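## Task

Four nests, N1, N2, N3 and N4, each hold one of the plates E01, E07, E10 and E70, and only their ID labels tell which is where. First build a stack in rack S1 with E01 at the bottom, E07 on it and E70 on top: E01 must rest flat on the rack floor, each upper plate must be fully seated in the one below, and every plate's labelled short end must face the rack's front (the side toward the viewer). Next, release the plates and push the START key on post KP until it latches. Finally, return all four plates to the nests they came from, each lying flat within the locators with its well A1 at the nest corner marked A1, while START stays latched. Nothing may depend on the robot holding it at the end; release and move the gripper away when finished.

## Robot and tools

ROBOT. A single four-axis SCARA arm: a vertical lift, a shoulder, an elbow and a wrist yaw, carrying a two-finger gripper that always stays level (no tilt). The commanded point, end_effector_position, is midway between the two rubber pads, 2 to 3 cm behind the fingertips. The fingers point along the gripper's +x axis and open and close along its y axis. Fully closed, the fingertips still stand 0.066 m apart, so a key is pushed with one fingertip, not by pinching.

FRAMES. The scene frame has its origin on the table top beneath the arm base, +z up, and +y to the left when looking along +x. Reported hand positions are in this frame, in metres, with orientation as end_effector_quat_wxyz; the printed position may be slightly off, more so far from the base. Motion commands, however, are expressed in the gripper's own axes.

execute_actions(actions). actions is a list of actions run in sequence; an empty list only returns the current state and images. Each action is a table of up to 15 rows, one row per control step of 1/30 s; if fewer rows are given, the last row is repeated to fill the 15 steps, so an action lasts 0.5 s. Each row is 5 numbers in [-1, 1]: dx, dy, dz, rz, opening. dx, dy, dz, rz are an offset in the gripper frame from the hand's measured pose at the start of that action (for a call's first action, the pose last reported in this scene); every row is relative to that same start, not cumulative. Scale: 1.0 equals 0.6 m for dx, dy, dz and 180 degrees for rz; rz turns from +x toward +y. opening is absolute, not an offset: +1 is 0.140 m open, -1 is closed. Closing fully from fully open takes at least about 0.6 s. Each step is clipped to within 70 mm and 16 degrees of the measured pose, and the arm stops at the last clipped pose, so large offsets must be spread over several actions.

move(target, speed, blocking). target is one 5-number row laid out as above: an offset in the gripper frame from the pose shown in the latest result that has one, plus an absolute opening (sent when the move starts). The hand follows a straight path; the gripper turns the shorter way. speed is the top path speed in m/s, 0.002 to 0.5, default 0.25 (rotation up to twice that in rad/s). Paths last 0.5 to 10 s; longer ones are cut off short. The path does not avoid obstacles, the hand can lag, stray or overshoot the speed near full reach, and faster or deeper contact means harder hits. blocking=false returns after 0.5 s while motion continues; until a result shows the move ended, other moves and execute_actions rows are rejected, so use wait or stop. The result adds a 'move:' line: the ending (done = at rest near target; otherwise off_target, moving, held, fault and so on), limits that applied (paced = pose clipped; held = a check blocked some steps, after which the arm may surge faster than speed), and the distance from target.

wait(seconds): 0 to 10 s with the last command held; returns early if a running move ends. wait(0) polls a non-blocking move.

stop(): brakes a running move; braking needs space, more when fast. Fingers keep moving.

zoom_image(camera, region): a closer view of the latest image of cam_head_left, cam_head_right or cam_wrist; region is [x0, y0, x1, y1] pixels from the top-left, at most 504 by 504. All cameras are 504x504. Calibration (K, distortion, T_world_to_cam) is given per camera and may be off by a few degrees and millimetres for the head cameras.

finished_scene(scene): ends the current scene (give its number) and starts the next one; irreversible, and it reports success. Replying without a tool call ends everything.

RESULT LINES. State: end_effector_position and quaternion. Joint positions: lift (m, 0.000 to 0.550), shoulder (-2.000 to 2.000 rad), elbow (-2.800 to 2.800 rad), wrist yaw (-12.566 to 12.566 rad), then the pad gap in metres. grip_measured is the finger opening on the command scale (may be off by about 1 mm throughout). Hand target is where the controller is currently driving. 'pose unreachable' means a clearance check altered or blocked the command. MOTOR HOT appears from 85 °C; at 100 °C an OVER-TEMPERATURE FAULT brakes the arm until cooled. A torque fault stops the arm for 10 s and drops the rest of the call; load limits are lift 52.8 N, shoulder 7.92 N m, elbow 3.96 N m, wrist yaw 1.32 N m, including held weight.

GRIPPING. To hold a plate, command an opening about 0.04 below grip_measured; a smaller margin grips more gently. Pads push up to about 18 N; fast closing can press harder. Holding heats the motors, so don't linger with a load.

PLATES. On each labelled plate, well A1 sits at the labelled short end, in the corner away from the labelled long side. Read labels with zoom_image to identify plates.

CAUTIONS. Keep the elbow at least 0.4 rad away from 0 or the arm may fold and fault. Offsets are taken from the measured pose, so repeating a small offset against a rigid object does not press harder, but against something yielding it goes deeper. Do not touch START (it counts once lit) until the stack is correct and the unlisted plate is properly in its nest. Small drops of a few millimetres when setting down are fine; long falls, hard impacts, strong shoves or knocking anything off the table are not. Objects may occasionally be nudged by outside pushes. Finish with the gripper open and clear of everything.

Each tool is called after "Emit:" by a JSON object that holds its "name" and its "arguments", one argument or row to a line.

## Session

Emit:
{"name": "execute_actions", "arguments": {
  "actions": []
}}

Scene clock: 0.00 s.
end_effector_position=(+0.5745, +0.4494, +0.3589) grip_measured=+1.00 end_effector_quat_wxyz=(+0.895, +0.000, +0.000, +0.447)
Joint positions: [ 0.354  1.258  2.184 -2.516  0.14 ]
Hand target: +0.574, +0.449, +0.359; +0.895, +0.000, +0.000, +0.447
camera_calibration (this result's frames):
cam_wrist: T_world_to_cam=[[0.802372, -0.596823, -0.0014632, -0.182216], [-0.359658, -0.481566, -0.799212, 0.697713], [0.476284, 0.641792, -0.601047, -0.250409], [0, 0, 0, 1]] pos_world=[0.516409, 0.387954, 0.406847]

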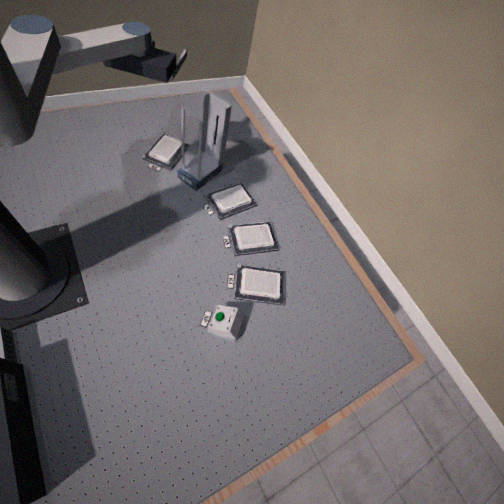

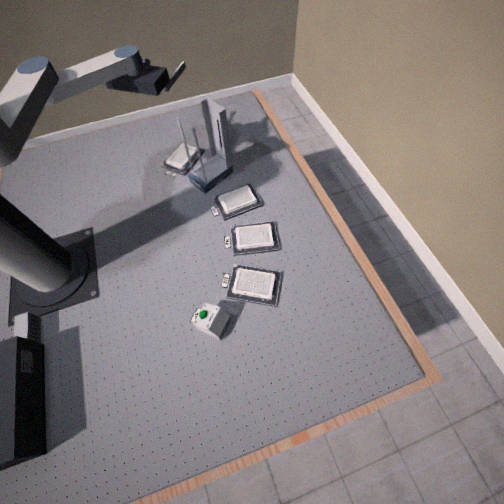

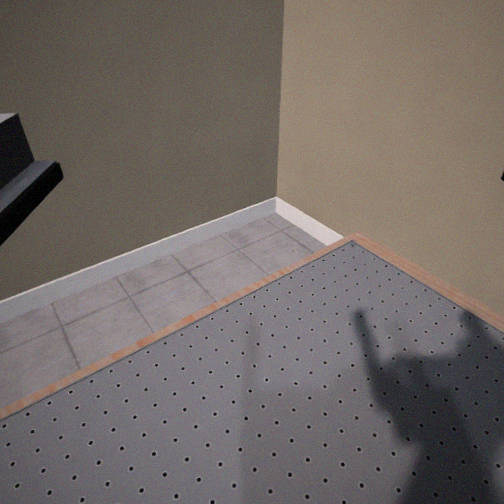

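Emit:
{"name": "zoom_image", "arguments": {
  "camera": "cam_head_left",
  "region": [120, 80, 320, 350]
}}

Emit:
{"name": "zoom_image", "arguments": {
  "camera": "cam_head_right",
  "region": [140, 80, 320, 350]
}}

Region (120, 80, 320, 350) of cam_head_left's 504x504 image, scaled by 1.867, with more detail than that image has; it fills the left 373 columns of this view, and the rest is white.

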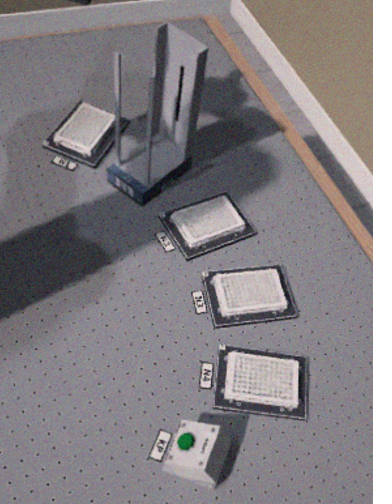

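Region (140, 80, 320, 350) of cam_head_right's 504x504 image, scaled by 1.867, with more detail than that image has.

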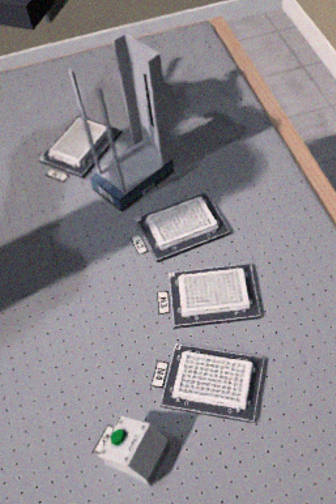

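Emit:
{"name": "move", "arguments": {
  "target": [-0.2544,-0.3423,-0.0482,-0.1615,1.0],
  "speed": 0.3
}}

Scene clock: 26.97 s.
end_effector_position=(+0.6469, +0.2038, +0.3300) grip_measured=+1.00 end_effector_quat_wxyz=(+0.978, +0.000, +0.000, +0.207)
Joint positions: [ 0.325  1.1    1.6   -2.282  0.14 ]
Hand target: +0.647, +0.204, +0.330; +0.978, +0.000, +0.000, +0.208
Off the commanded pose: 0.000 m, 0 deg.
move: done
camera_calibration (this result's frames):
cam_wrist: T_world_to_cam=[[0.410706, -0.911767, -0.0014632, -0.0694241], [-0.548496, -0.245788, -0.799212, 0.656495], [0.728335, 0.329044, -0.601047, -0.244011], [0, 0, 0, 1]] pos_world=[0.56632, 0.17835, 0.377915]

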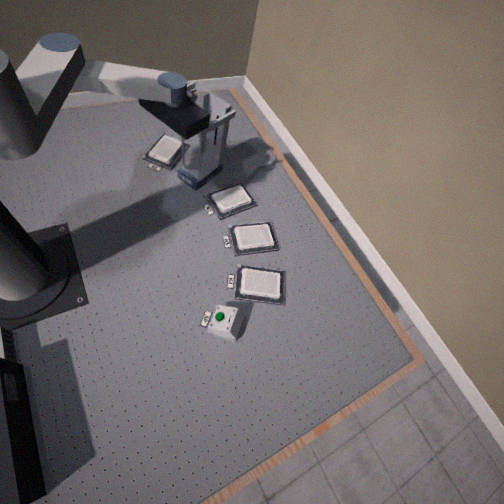

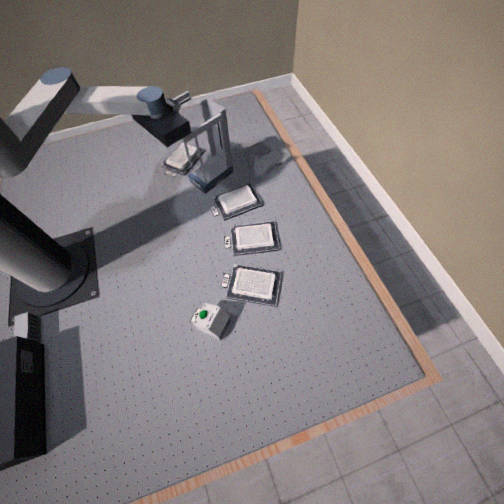

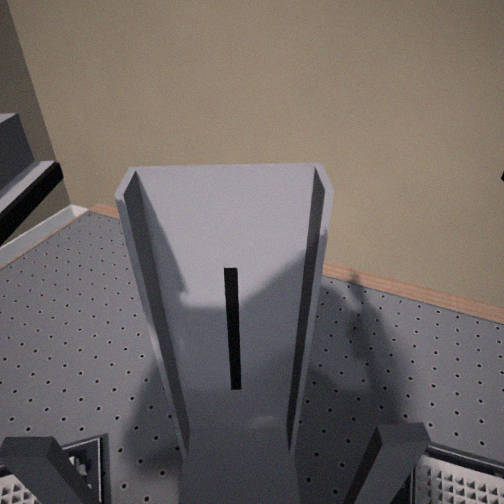

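Emit:
{"name": "zoom_image", "arguments": {
  "camera": "cam_wrist",
  "region": [100, 140, 352, 240]
}}

Emit:
{"name": "zoom_image", "arguments": {
  "camera": "cam_wrist",
  "region": [0, 400, 504, 504]
}}

Region (100, 140, 352, 240) of cam_wrist's 504x504 image, scaled by 2.000, with more detail than that image has; it fills the top 200 rows of this view, and the rest is white.

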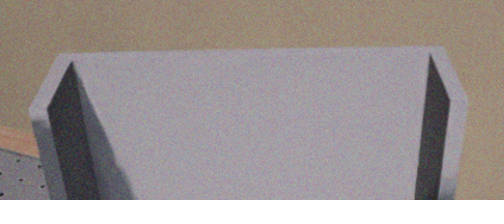

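Region (0, 400, 504, 504) of cam_wrist's 504x504 image, scaled by 1.000; it fills the top 104 rows of this view, and the rest is white.

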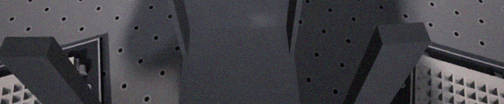

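Emit:
{"name": "move", "arguments": {
  "target": [0.0045,0.0295,0,0.0178,1.0],
  "speed": 0.1
}}

Scene clock: 45.30 s.
end_effector_position=(+0.6422, +0.2211, +0.3300) grip_measured=+1.00 end_effector_quat_wxyz=(+0.972, +0.000, +0.000, +0.235)
Joint positions: [ 0.325  1.119  1.616 -2.262  0.14 ]
Hand target: +0.642, +0.221, +0.330; +0.972, +0.000, +0.000, +0.235
Off the commanded pose: 0.000 m, 0 deg.
move: done
camera_calibration (this result's frames):
cam_wrist: T_world_to_cam=[[0.46099, -0.887404, -0.0014632, -0.0893972], [-0.533912, -0.276039, -0.799212, 0.655477], [0.70882, 0.36921, -0.601047, -0.242609], [0, 0, 0, 1]] pos_world=[0.563145, 0.19118, 0.377915]

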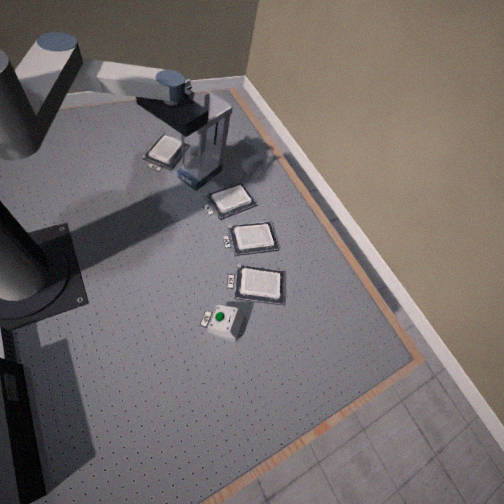

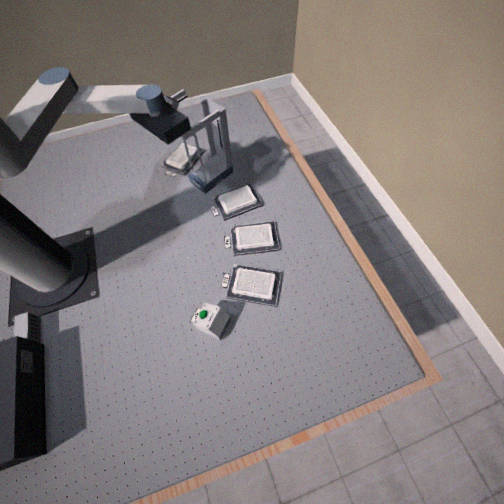

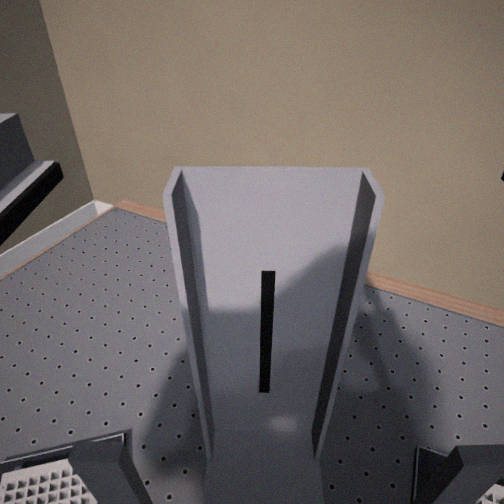

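Emit:
{"name": "zoom_image", "arguments": {
  "camera": "cam_wrist",
  "region": [150, 150, 402, 230]
}}

Emit:
{"name": "zoom_image", "arguments": {
  "camera": "cam_wrist",
  "region": [40, 410, 166, 504]
}}

Emit:
{"name": "zoom_image", "arguments": {
  "camera": "cam_wrist",
  "region": [378, 410, 504, 504]
}}

Region (150, 150, 402, 230) of cam_wrist's 504x504 image, scaled by 2.000, with more detail than that image has; it fills the top 160 rows of this view, and the rest is white.

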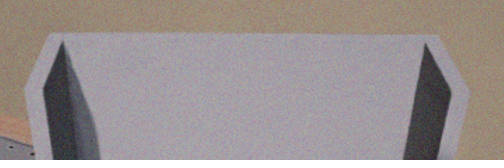

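Region (40, 410, 166, 504) of cam_wrist's 504x504 image, scaled by 4.000, with more detail than that image has; it fills the top 376 rows of this view, and the rest is white.

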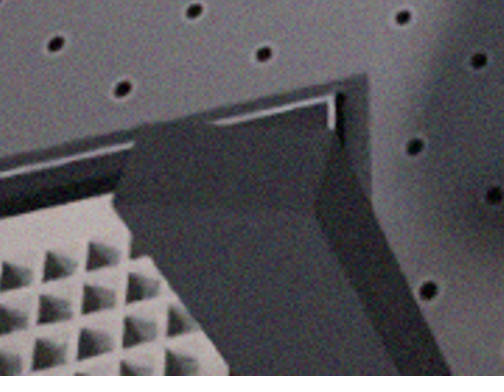

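Region (378, 410, 504, 504) of cam_wrist's 504x504 image, scaled by 4.000, with more detail than that image has; it fills the top 376 rows of this view, and the rest is white.

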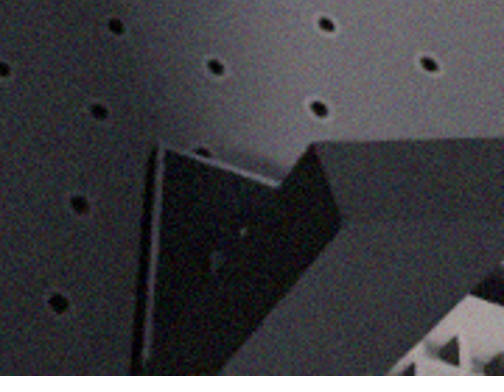

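Emit:
{"name": "move", "arguments": {
  "target": [-0.3907,-0.2567,0,-0.1732,1.0],
  "speed": 0.4
}}

Emit:
{"name": "move", "arguments": {
  "target": [0,0,-0.3833,0,1.0],
  "speed": 0.4
}}

Scene clock: 90.00 s.
end_effector_position=(+0.5039, -0.0231, +0.3300) grip_measured=+1.00 end_effector_quat_wxyz=(+0.999, +0.000, +0.000, -0.036)
Joint positions: [ 0.325  0.938  0.731 -1.74   0.14 ]
Hand target: +0.504, -0.023, +0.330; +0.999, +0.000, +0.000, -0.035
Off the commanded pose: 0.000 m, 0 deg.
move: done
camera_calibration (this result's frames):
cam_wrist: T_world_to_cam=[[-0.065631, -0.997843, -0.0014632, 0.0205437], [-0.599675, 0.0406143, -0.799212, 0.554648], [0.797548, -0.0515757, -0.601047, -0.108828], [0, 0, 0, 1]] pos_world=[0.420753, -0.00764012, 0.3779]

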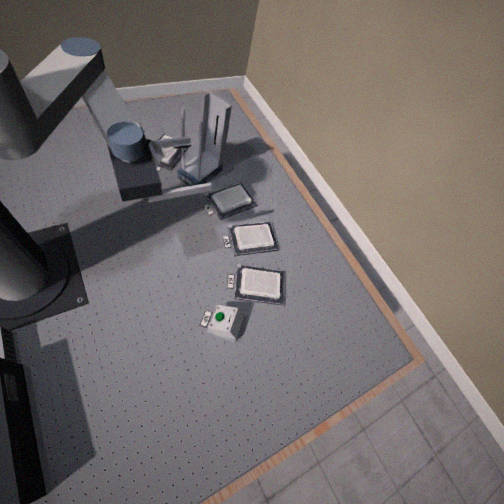

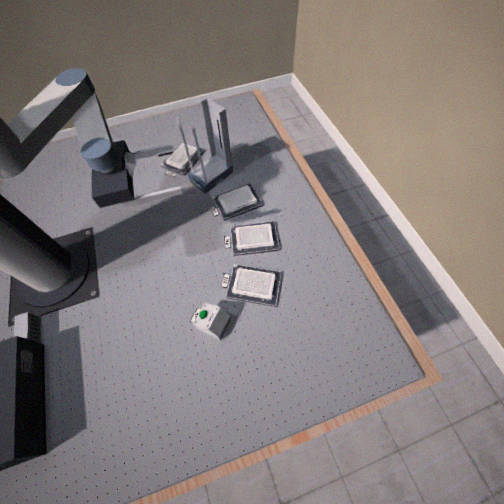

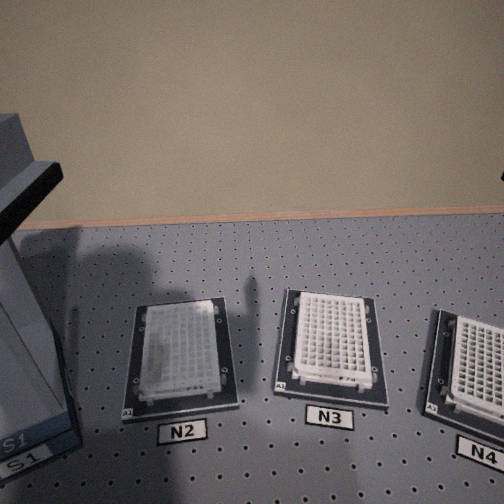

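Scene clock: 91.13 s.
end_effector_position=(+0.5039, -0.0231, +0.1000) grip_measured=+1.00 end_effector_quat_wxyz=(+0.999, +0.000, +0.000, -0.036)
Joint positions: [ 0.095  0.938  0.731 -1.74   0.14 ]
Hand target: +0.504, -0.023, +0.100; +0.999, +0.000, +0.000, -0.036
Off the commanded pose: 0.000 m, 0 deg.
move: done
camera_calibration (this result's frames):
cam_wrist: T_world_to_cam=[[-0.0656809, -0.99784, -0.0014632, 0.0202227], [-0.599673, 0.0406443, -0.799212, 0.370785], [0.797545, -0.0516155, -0.601047, -0.247089], [0, 0, 0, 1]] pos_world=[0.420743, -0.00764487, 0.147854]

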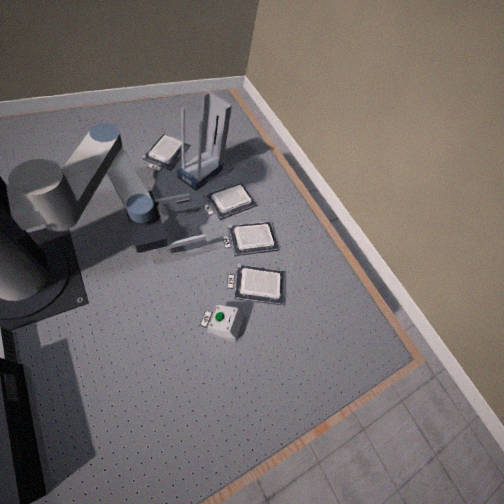

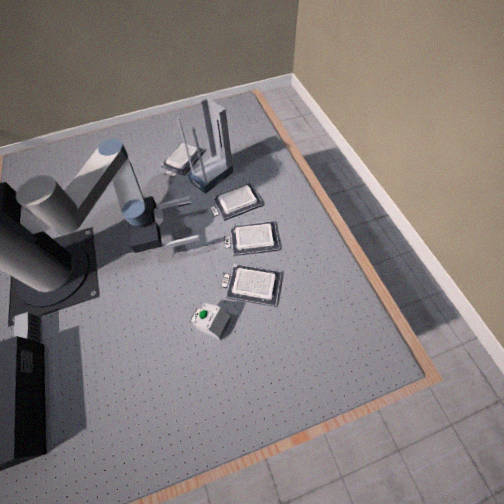

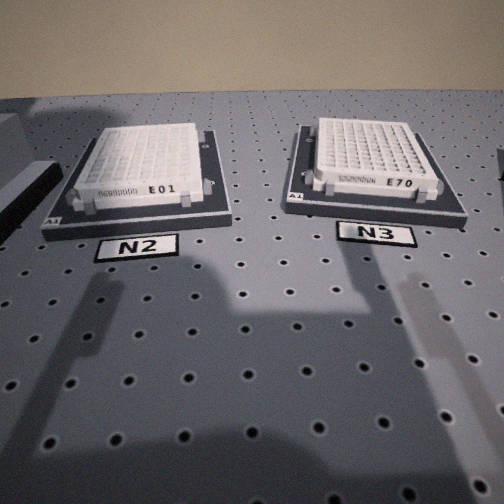

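Emit:
{"name": "zoom_image", "arguments": {
  "camera": "cam_wrist",
  "region": [30, 110, 250, 250]
}}

Emit:
{"name": "zoom_image", "arguments": {
  "camera": "cam_wrist",
  "region": [270, 105, 490, 245]
}}

Region (30, 110, 250, 250) of cam_wrist's 504x504 image, scaled by 2.291, with more detail than that image has; it fills the top 321 rows of this view, and the rest is white.

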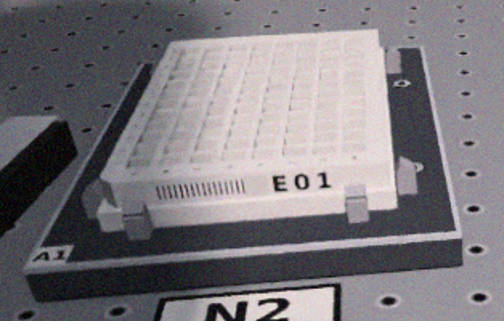

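Region (270, 105, 490, 245) of cam_wrist's 504x504 image, scaled by 2.291, with more detail than that image has; it fills the top 321 rows of this view, and the rest is white.

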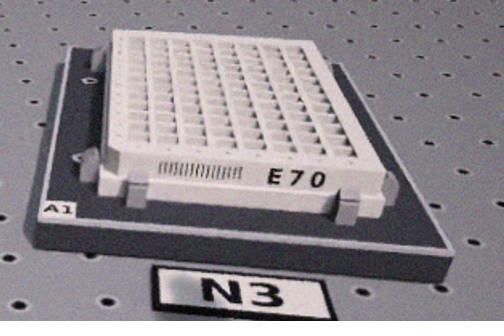

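Emit:
{"name": "move", "arguments": {
  "target": [0.2966,0.1534,-0.0833,0.0522,-0.15],
  "speed": 0.3
}}

Scene clock: 116.07 s.
end_effector_position=(+0.6879, +0.0562, +0.0499) grip_measured=-0.15 end_effector_quat_wxyz=(+0.999, +0.000, +0.000, +0.047)
Joint positions: [ 0.045  0.807  1.611 -2.324  0.097]
Hand target: +0.688, +0.056, +0.050; +0.999, +0.000, +0.000, +0.046
Off the commanded pose: 0.000 m, 0 deg.
move: done
camera_calibration (this result's frames):
cam_wrist: T_world_to_cam=[[0.0984458, -0.995141, -0.0014632, -0.00174813], [-0.598243, -0.058007, -0.799212, 0.442539], [0.795244, 0.0795544, -0.601047, -0.42567], [0, 0, 0, 1]] pos_world=[0.60343, 0.0577947, 0.0978325]

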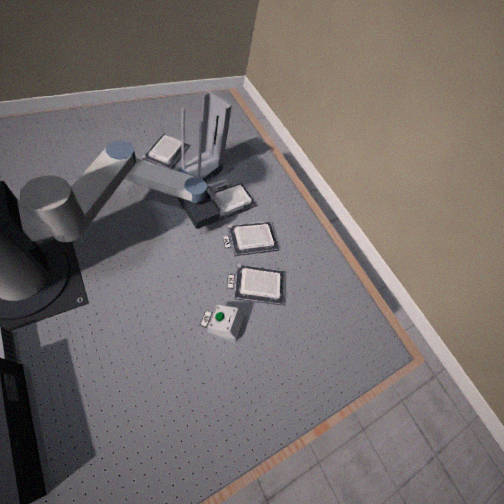

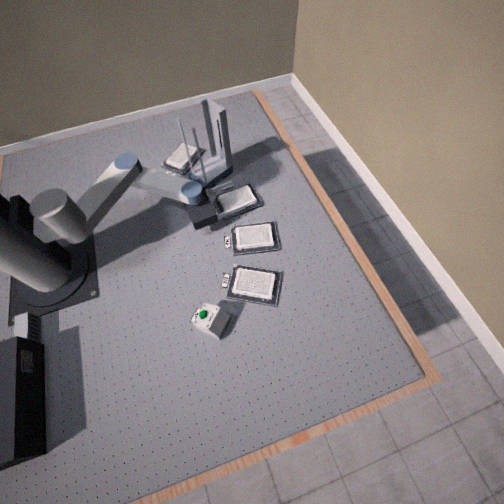

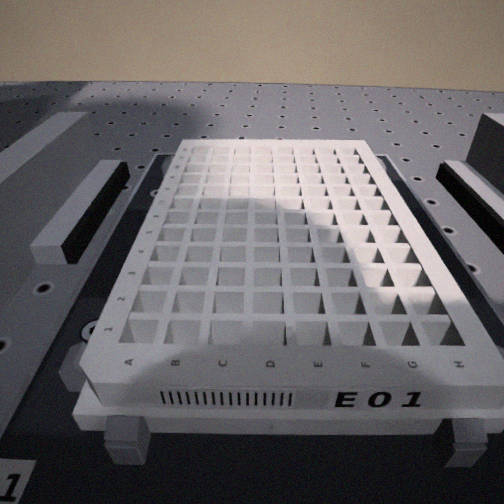

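Emit:
{"name": "zoom_image", "arguments": {
  "camera": "cam_wrist",
  "region": [40, 320, 208, 480]
}}

Region (40, 320, 208, 480) of cam_wrist's 504x504 image, scaled by 3.000, with more detail than that image has; it fills the top 480 rows of this view, and the rest is white.

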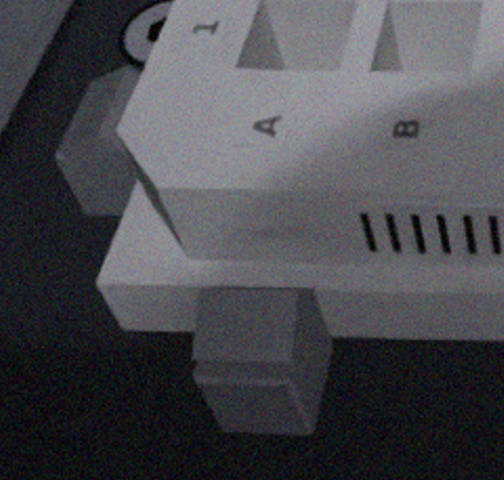

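Emit:
{"name": "move", "arguments": {
  "target": [0.0057,0.0016,-0.024,-0.005,-0.15],
  "speed": 0.03
}}

Scene clock: 136.87 s.
end_effector_position=(+0.6912, +0.0575, +0.0355) grip_measured=-0.15 end_effector_quat_wxyz=(+0.999, +0.000, +0.000, +0.039)
Joint positions: [ 0.03   0.806  1.631 -2.359  0.097]
Hand target: +0.691, +0.057, +0.036; +0.999, +0.000, +0.000, +0.039
Off the commanded pose: 0.000 m, 0 deg.
move: done
camera_calibration (this result's frames):
cam_wrist: T_world_to_cam=[[0.0831501, -0.996536, -0.0014632, 0.00992433], [-0.599064, -0.0488119, -0.799212, 0.433063], [0.796372, 0.0673311, -0.601047, -0.437167], [0, 0, 0, 1]] pos_world=[0.606755, 0.0604635, 0.083366]

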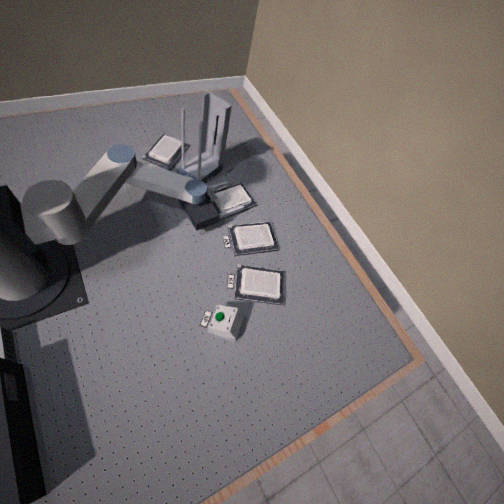

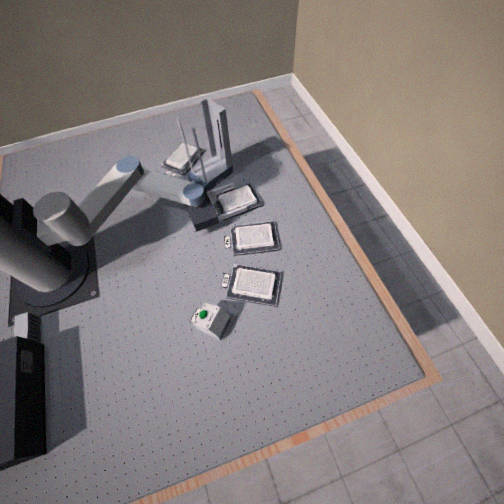

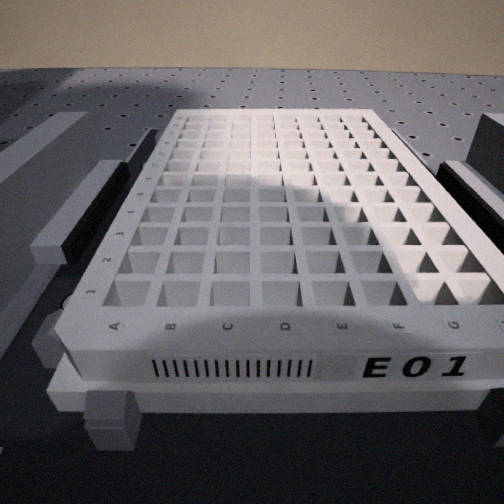

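Emit:
{"name": "execute_actions", "arguments": {
  "actions": [
    [[0,0,0,0,-0.5]],
    [[0,0,0,0,-0.61]]
  ]
}}

Scene clock: 139.40 s.
end_effector_position=(+0.6912, +0.0575, +0.0355) grip_measured=-0.56 end_effector_quat_wxyz=(+0.999, +0.000, +0.000, +0.039)
Joint positions: [ 0.03   0.806  1.631 -2.359  0.082]
Hand target: +0.691, +0.058, +0.035; +0.999, +0.000, +0.000, +0.039
Off the commanded pose: 0.000 m, 0 deg.
camera_calibration (this result's frames):
cam_wrist: T_world_to_cam=[[0.0831843, -0.996533, -0.0014632, 0.00991415], [-0.599062, -0.0488324, -0.799212, 0.433067], [0.79637, 0.0673585, -0.601047, -0.437168], [0, 0, 0, 1]] pos_world=[0.606756, 0.0604744, 0.0833684]

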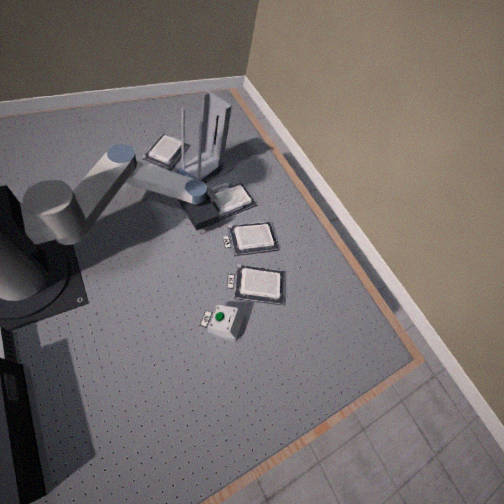

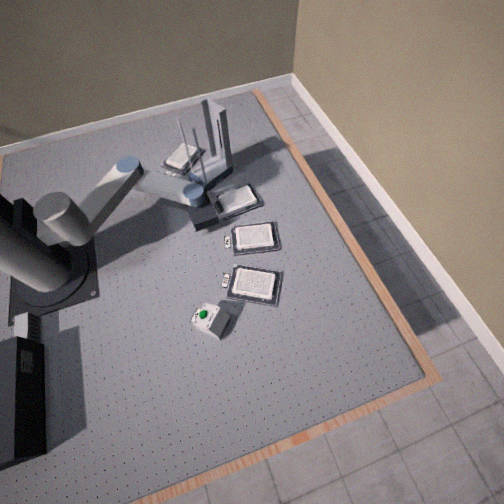

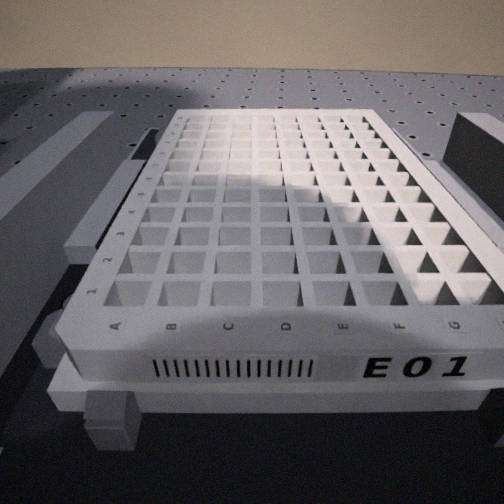

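Emit:
{"name": "move", "arguments": {
  "target": [0,0,0.4908,0,-0.61],
  "speed": 0.25
}}

Emit:
{"name": "move", "arguments": {
  "target": [-0.0598,0.2811,0,0.12375,-0.61],
  "speed": 0.25
}}

Scene clock: 145.03 s.
end_effector_position=(+0.6912, +0.0576, +0.3300) grip_measured=-0.56 end_effector_quat_wxyz=(+0.999, +0.000, +0.000, +0.039)
Joint positions: [ 0.325  0.806  1.631 -2.359  0.082]
Hand target: +0.691, +0.058, +0.330; +0.999, +0.000, +0.000, +0.039
Off the commanded pose: 0.000 m, 0 deg.
move: done
camera_calibration (this result's frames):
cam_wrist: T_world_to_cam=[[0.0832328, -0.996529, -0.0014632, 0.0103267], [-0.59906, -0.0488616, -0.799212, 0.668467], [0.796367, 0.0673972, -0.601047, -0.260145], [0, 0, 0, 1]] pos_world=[0.606762, 0.0604862, 0.377903]

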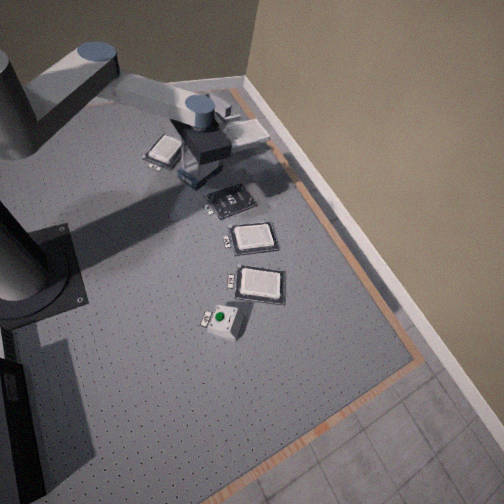

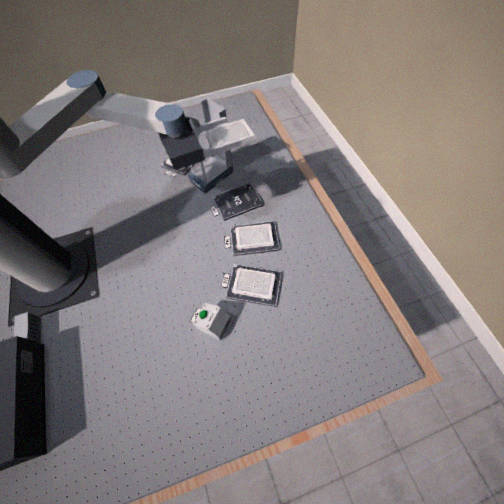

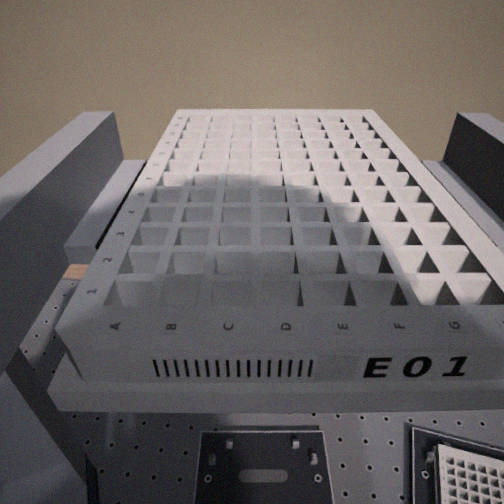

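Scene clock: 146.17 s.
end_effector_position=(+0.6422, +0.2230, +0.3300) grip_measured=-0.56 end_effector_quat_wxyz=(+0.973, +0.000, +0.000, +0.232)
Joint positions: [ 0.325  1.125  1.621 -2.278  0.082]
Hand target: +0.642, +0.223, +0.330; +0.973, +0.000, +0.000, +0.231
Off the commanded pose: 0.000 m, 0 deg.
move: done
camera_calibration (this result's frames):
cam_wrist: T_world_to_cam=[[0.455321, -0.890326, -0.0014632, -0.0833394], [-0.535662, -0.272629, -0.799212, 0.656389], [0.711161, 0.364682, -0.601047, -0.243857], [0, 0, 0, 1]] pos_world=[0.56297, 0.193681, 0.377902]

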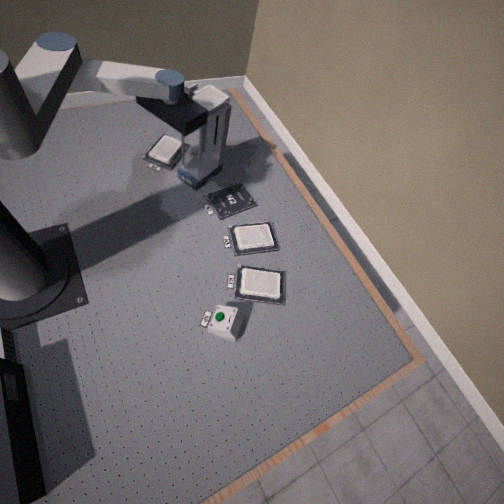

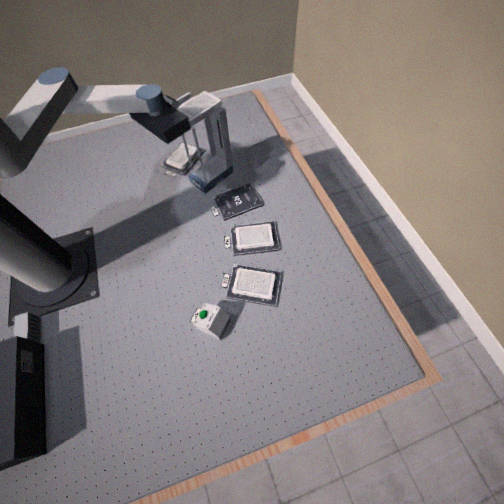

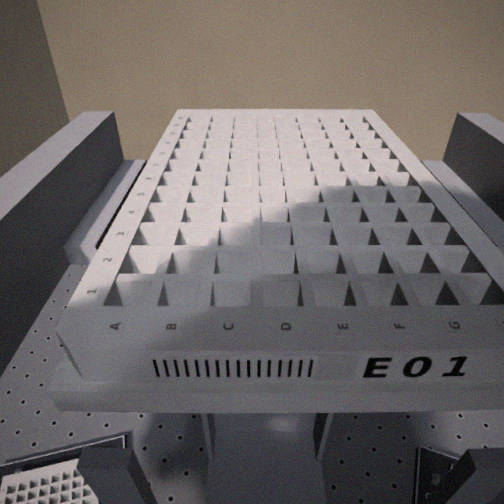

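Emit:
{"name": "move", "arguments": {
  "target": [0,0,-0.0417,0,-0.61],
  "speed": 0.02
}}

Scene clock: 149.43 s.
end_effector_position=(+0.6424, +0.2231, +0.3054) grip_measured=-0.56 end_effector_quat_wxyz=(+0.973, +0.000, +0.000, +0.231)
Joint positions: [ 0.3    1.124  1.622 -2.279  0.082]
Hand target: +0.642, +0.223, +0.305; +0.973, +0.000, +0.000, +0.232
Off the commanded pose: 0.000 m, 0 deg.
move: done
camera_calibration (this result's frames):
cam_wrist: T_world_to_cam=[[0.455162, -0.890408, -0.0014632, -0.0832924], [-0.53571, -0.272533, -0.799212, 0.636794], [0.711226, 0.364555, -0.601047, -0.258758], [0, 0, 0, 1]] pos_world=[0.563084, 0.193714, 0.353286]

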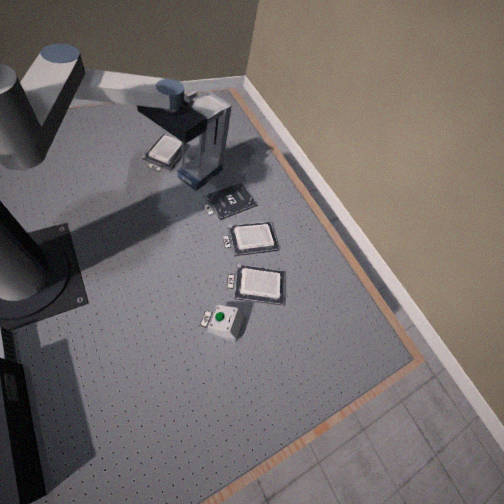

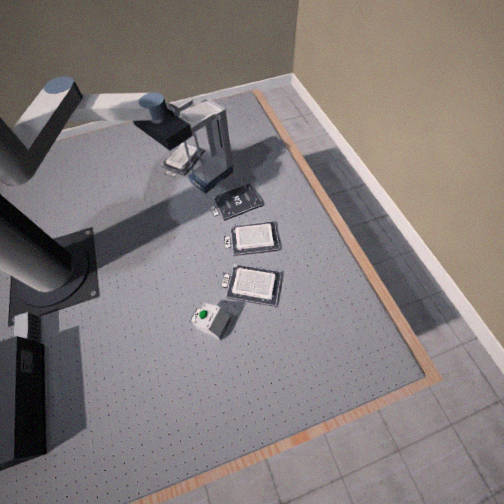

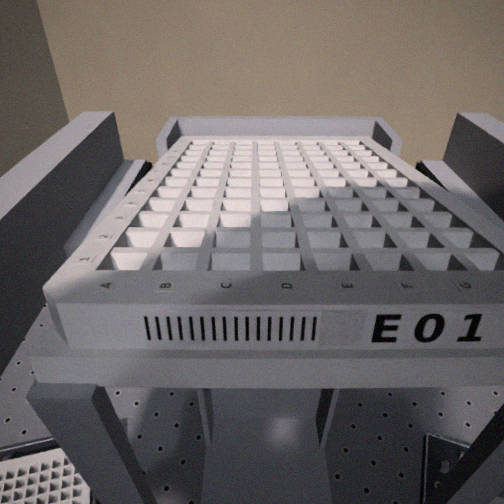

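Emit:
{"name": "move", "arguments": {
  "target": [0,0,0.02,0,-0.61],
  "speed": 0.03
}}

Emit:
{"name": "move", "arguments": {
  "target": [0.0045,0,0,0,-0.61],
  "speed": 0.02
}}

Emit:
{"name": "move", "arguments": {
  "target": [0,0,-0.04,0,-0.61],
  "speed": 0.02
}}

Scene clock: 159.33 s.
end_effector_position=(+0.6424, +0.2230, +0.3174) grip_measured=-0.56 end_effector_quat_wxyz=(+0.973, +0.000, +0.000, +0.231)
Joint positions: [ 0.312  1.124  1.622 -2.279  0.082]
Hand target: +0.642, +0.223, +0.317; +0.973, +0.000, +0.000, +0.231
Off the commanded pose: 0.000 m, 0 deg.
move: done
camera_calibration (this result's frames):
cam_wrist: T_world_to_cam=[[0.454917, -0.890532, -0.0014632, -0.083167], [-0.535785, -0.272386, -0.799212, 0.646452], [0.711326, 0.36436, -0.601047, -0.251555], [0, 0, 0, 1]] pos_world=[0.563131, 0.193678, 0.365335]

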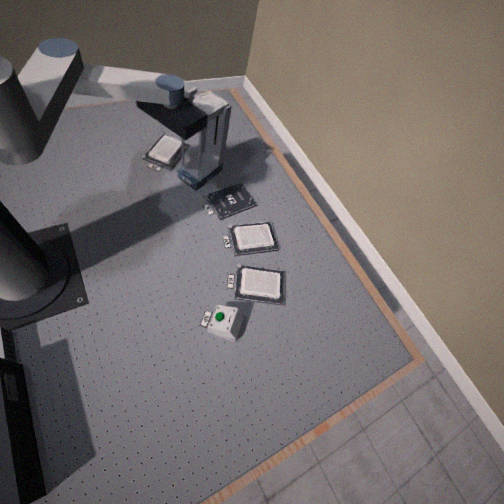

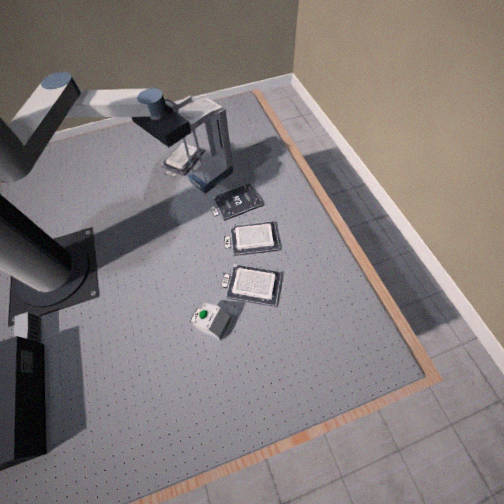

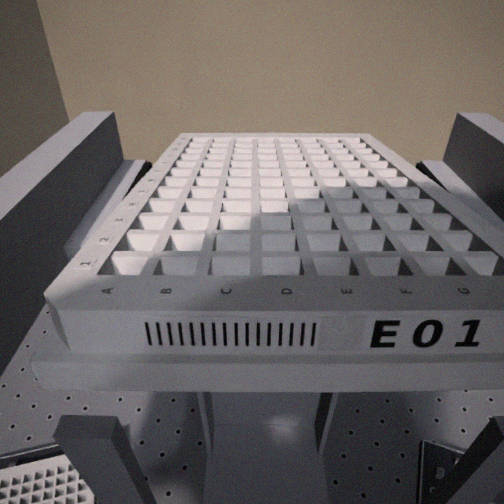

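Scene clock: 160.03 s.
end_effector_position=(+0.6448, +0.2243, +0.3174) grip_measured=-0.56 end_effector_quat_wxyz=(+0.973, +0.000, +0.000, +0.231)
Joint positions: [ 0.312  1.118  1.637 -2.288  0.082]
Hand target: +0.645, +0.224, +0.317; +0.973, +0.000, +0.000, +0.231
Off the commanded pose: 0.000 m, 0 deg.
move: done
camera_calibration (this result's frames):
cam_wrist: T_world_to_cam=[[0.45516, -0.890409, -0.0014632, -0.0832925], [-0.535711, -0.272532, -0.799212, 0.648047], [0.711227, 0.364553, -0.601047, -0.253674], [0, 0, 0, 1]] pos_world=[0.565497, 0.194927, 0.365335]

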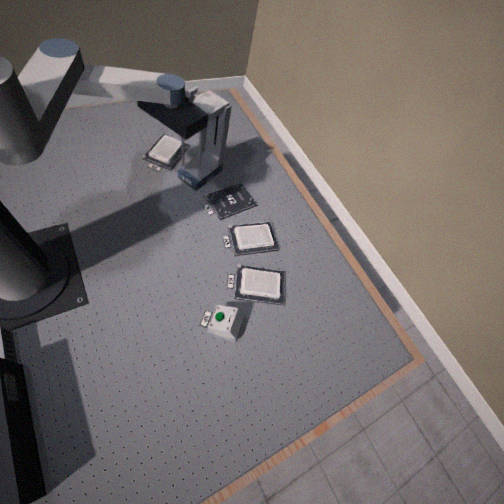

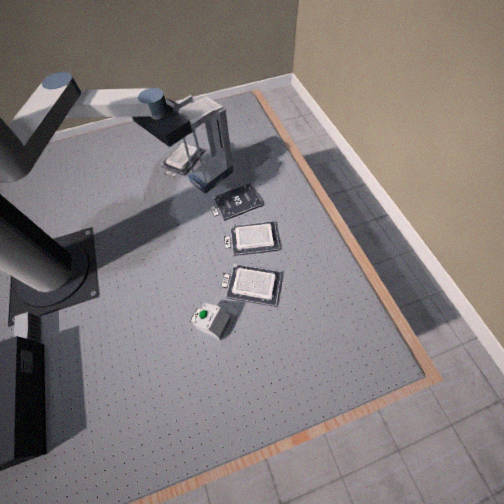

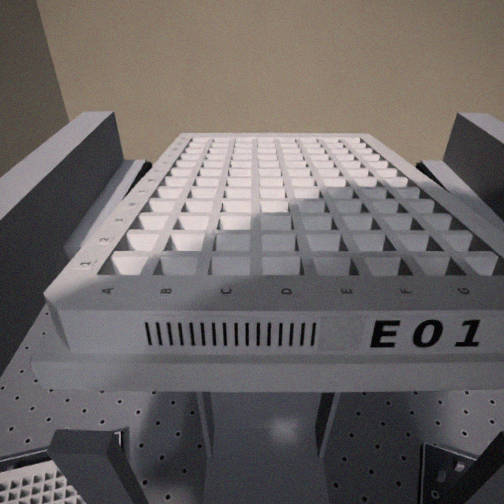

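Scene clock: 161.47 s.
end_effector_position=(+0.6448, +0.2243, +0.2934) grip_measured=-0.56 end_effector_quat_wxyz=(+0.973, +0.000, +0.000, +0.231)
Joint positions: [ 0.288  1.118  1.637 -2.288  0.082]
Hand target: +0.645, +0.224, +0.293; +0.973, +0.000, +0.000, +0.231
Off the commanded pose: 0.000 m, 0 deg.
move: done
camera_calibration (this result's frames):
cam_wrist: T_world_to_cam=[[0.455157, -0.89041, -0.0014632, -0.0833255], [-0.535712, -0.27253, -0.799212, 0.628823], [0.711228, 0.364551, -0.601047, -0.26813], [0, 0, 0, 1]] pos_world=[0.565496, 0.194926, 0.341282]

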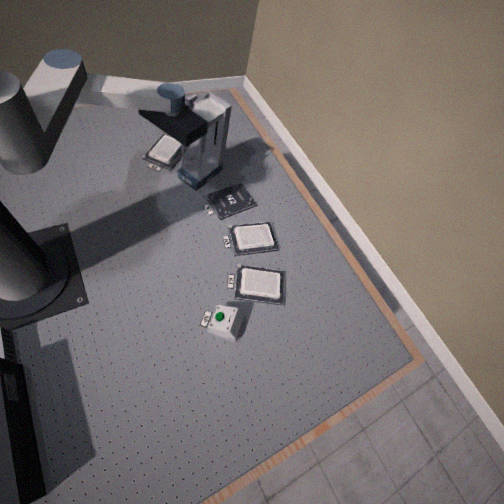

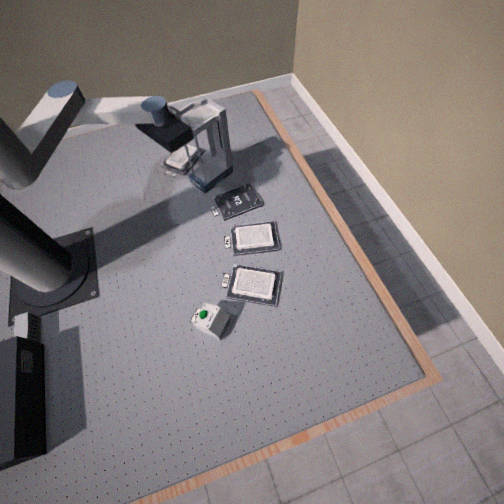

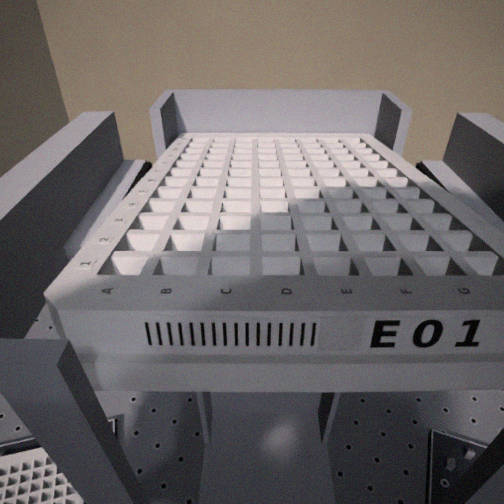

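Emit:
{"name": "move", "arguments": {
  "target": [0,0,-0.3507,0,-0.61],
  "speed": 0.15
}}

Emit:
{"name": "move", "arguments": {
  "target": [-0.0015,0,-0.02,0,-0.61],
  "speed": 0.01
}}

Scene clock: 166.13 s.
end_effector_position=(+0.6448, +0.2243, +0.0829) grip_measured=-0.56 end_effector_quat_wxyz=(+0.973, +0.000, +0.000, +0.231)
Joint positions: [ 0.078  1.118  1.637 -2.288  0.082]
Hand target: +0.645, +0.224, +0.083; +0.973, +0.000, +0.000, +0.231
Off the commanded pose: 0.000 m, 0 deg.
move: done
camera_calibration (this result's frames):
cam_wrist: T_world_to_cam=[[0.455117, -0.89043, -0.0014632, -0.0836171], [-0.535724, -0.272506, -0.799212, 0.460587], [0.711244, 0.364519, -0.601047, -0.394648], [0, 0, 0, 1]] pos_world=[0.565494, 0.194914, 0.130783]

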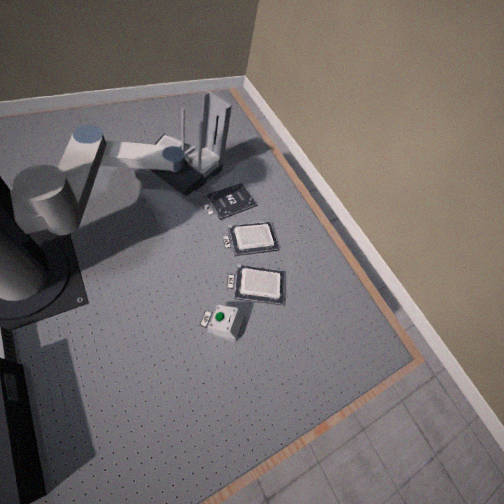

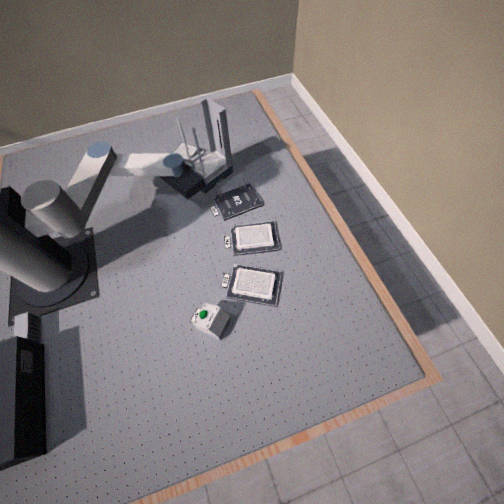

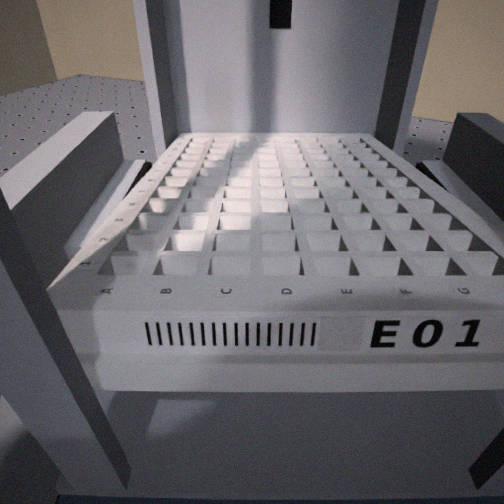

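Scene clock: 167.57 s.
end_effector_position=(+0.6440, +0.2237, +0.0710) grip_measured=-0.56 end_effector_quat_wxyz=(+0.973, +0.000, +0.000, +0.231)
Joint positions: [ 0.066  1.12   1.631 -2.285  0.082]
Hand target: +0.644, +0.224, +0.071; +0.973, +0.000, +0.000, +0.231
Off the commanded pose: 0.000 m, 0 deg.
move: done
camera_calibration (this result's frames):
cam_wrist: T_world_to_cam=[[0.454887, -0.890548, -0.0014632, -0.0835628], [-0.535794, -0.272368, -0.799212, 0.450551], [0.711338, 0.364335, -0.601047, -0.40103], [0, 0, 0, 1]] pos_world=[0.564682, 0.194408, 0.118926]

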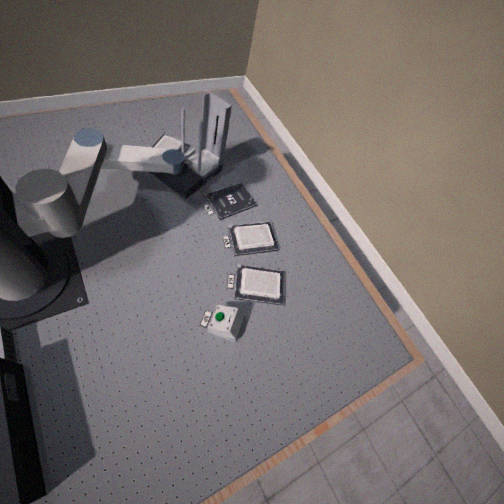

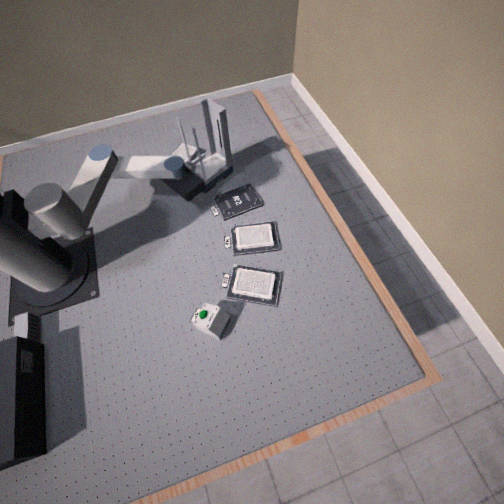

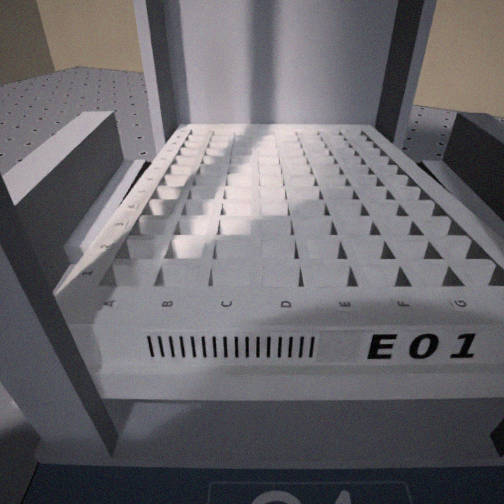

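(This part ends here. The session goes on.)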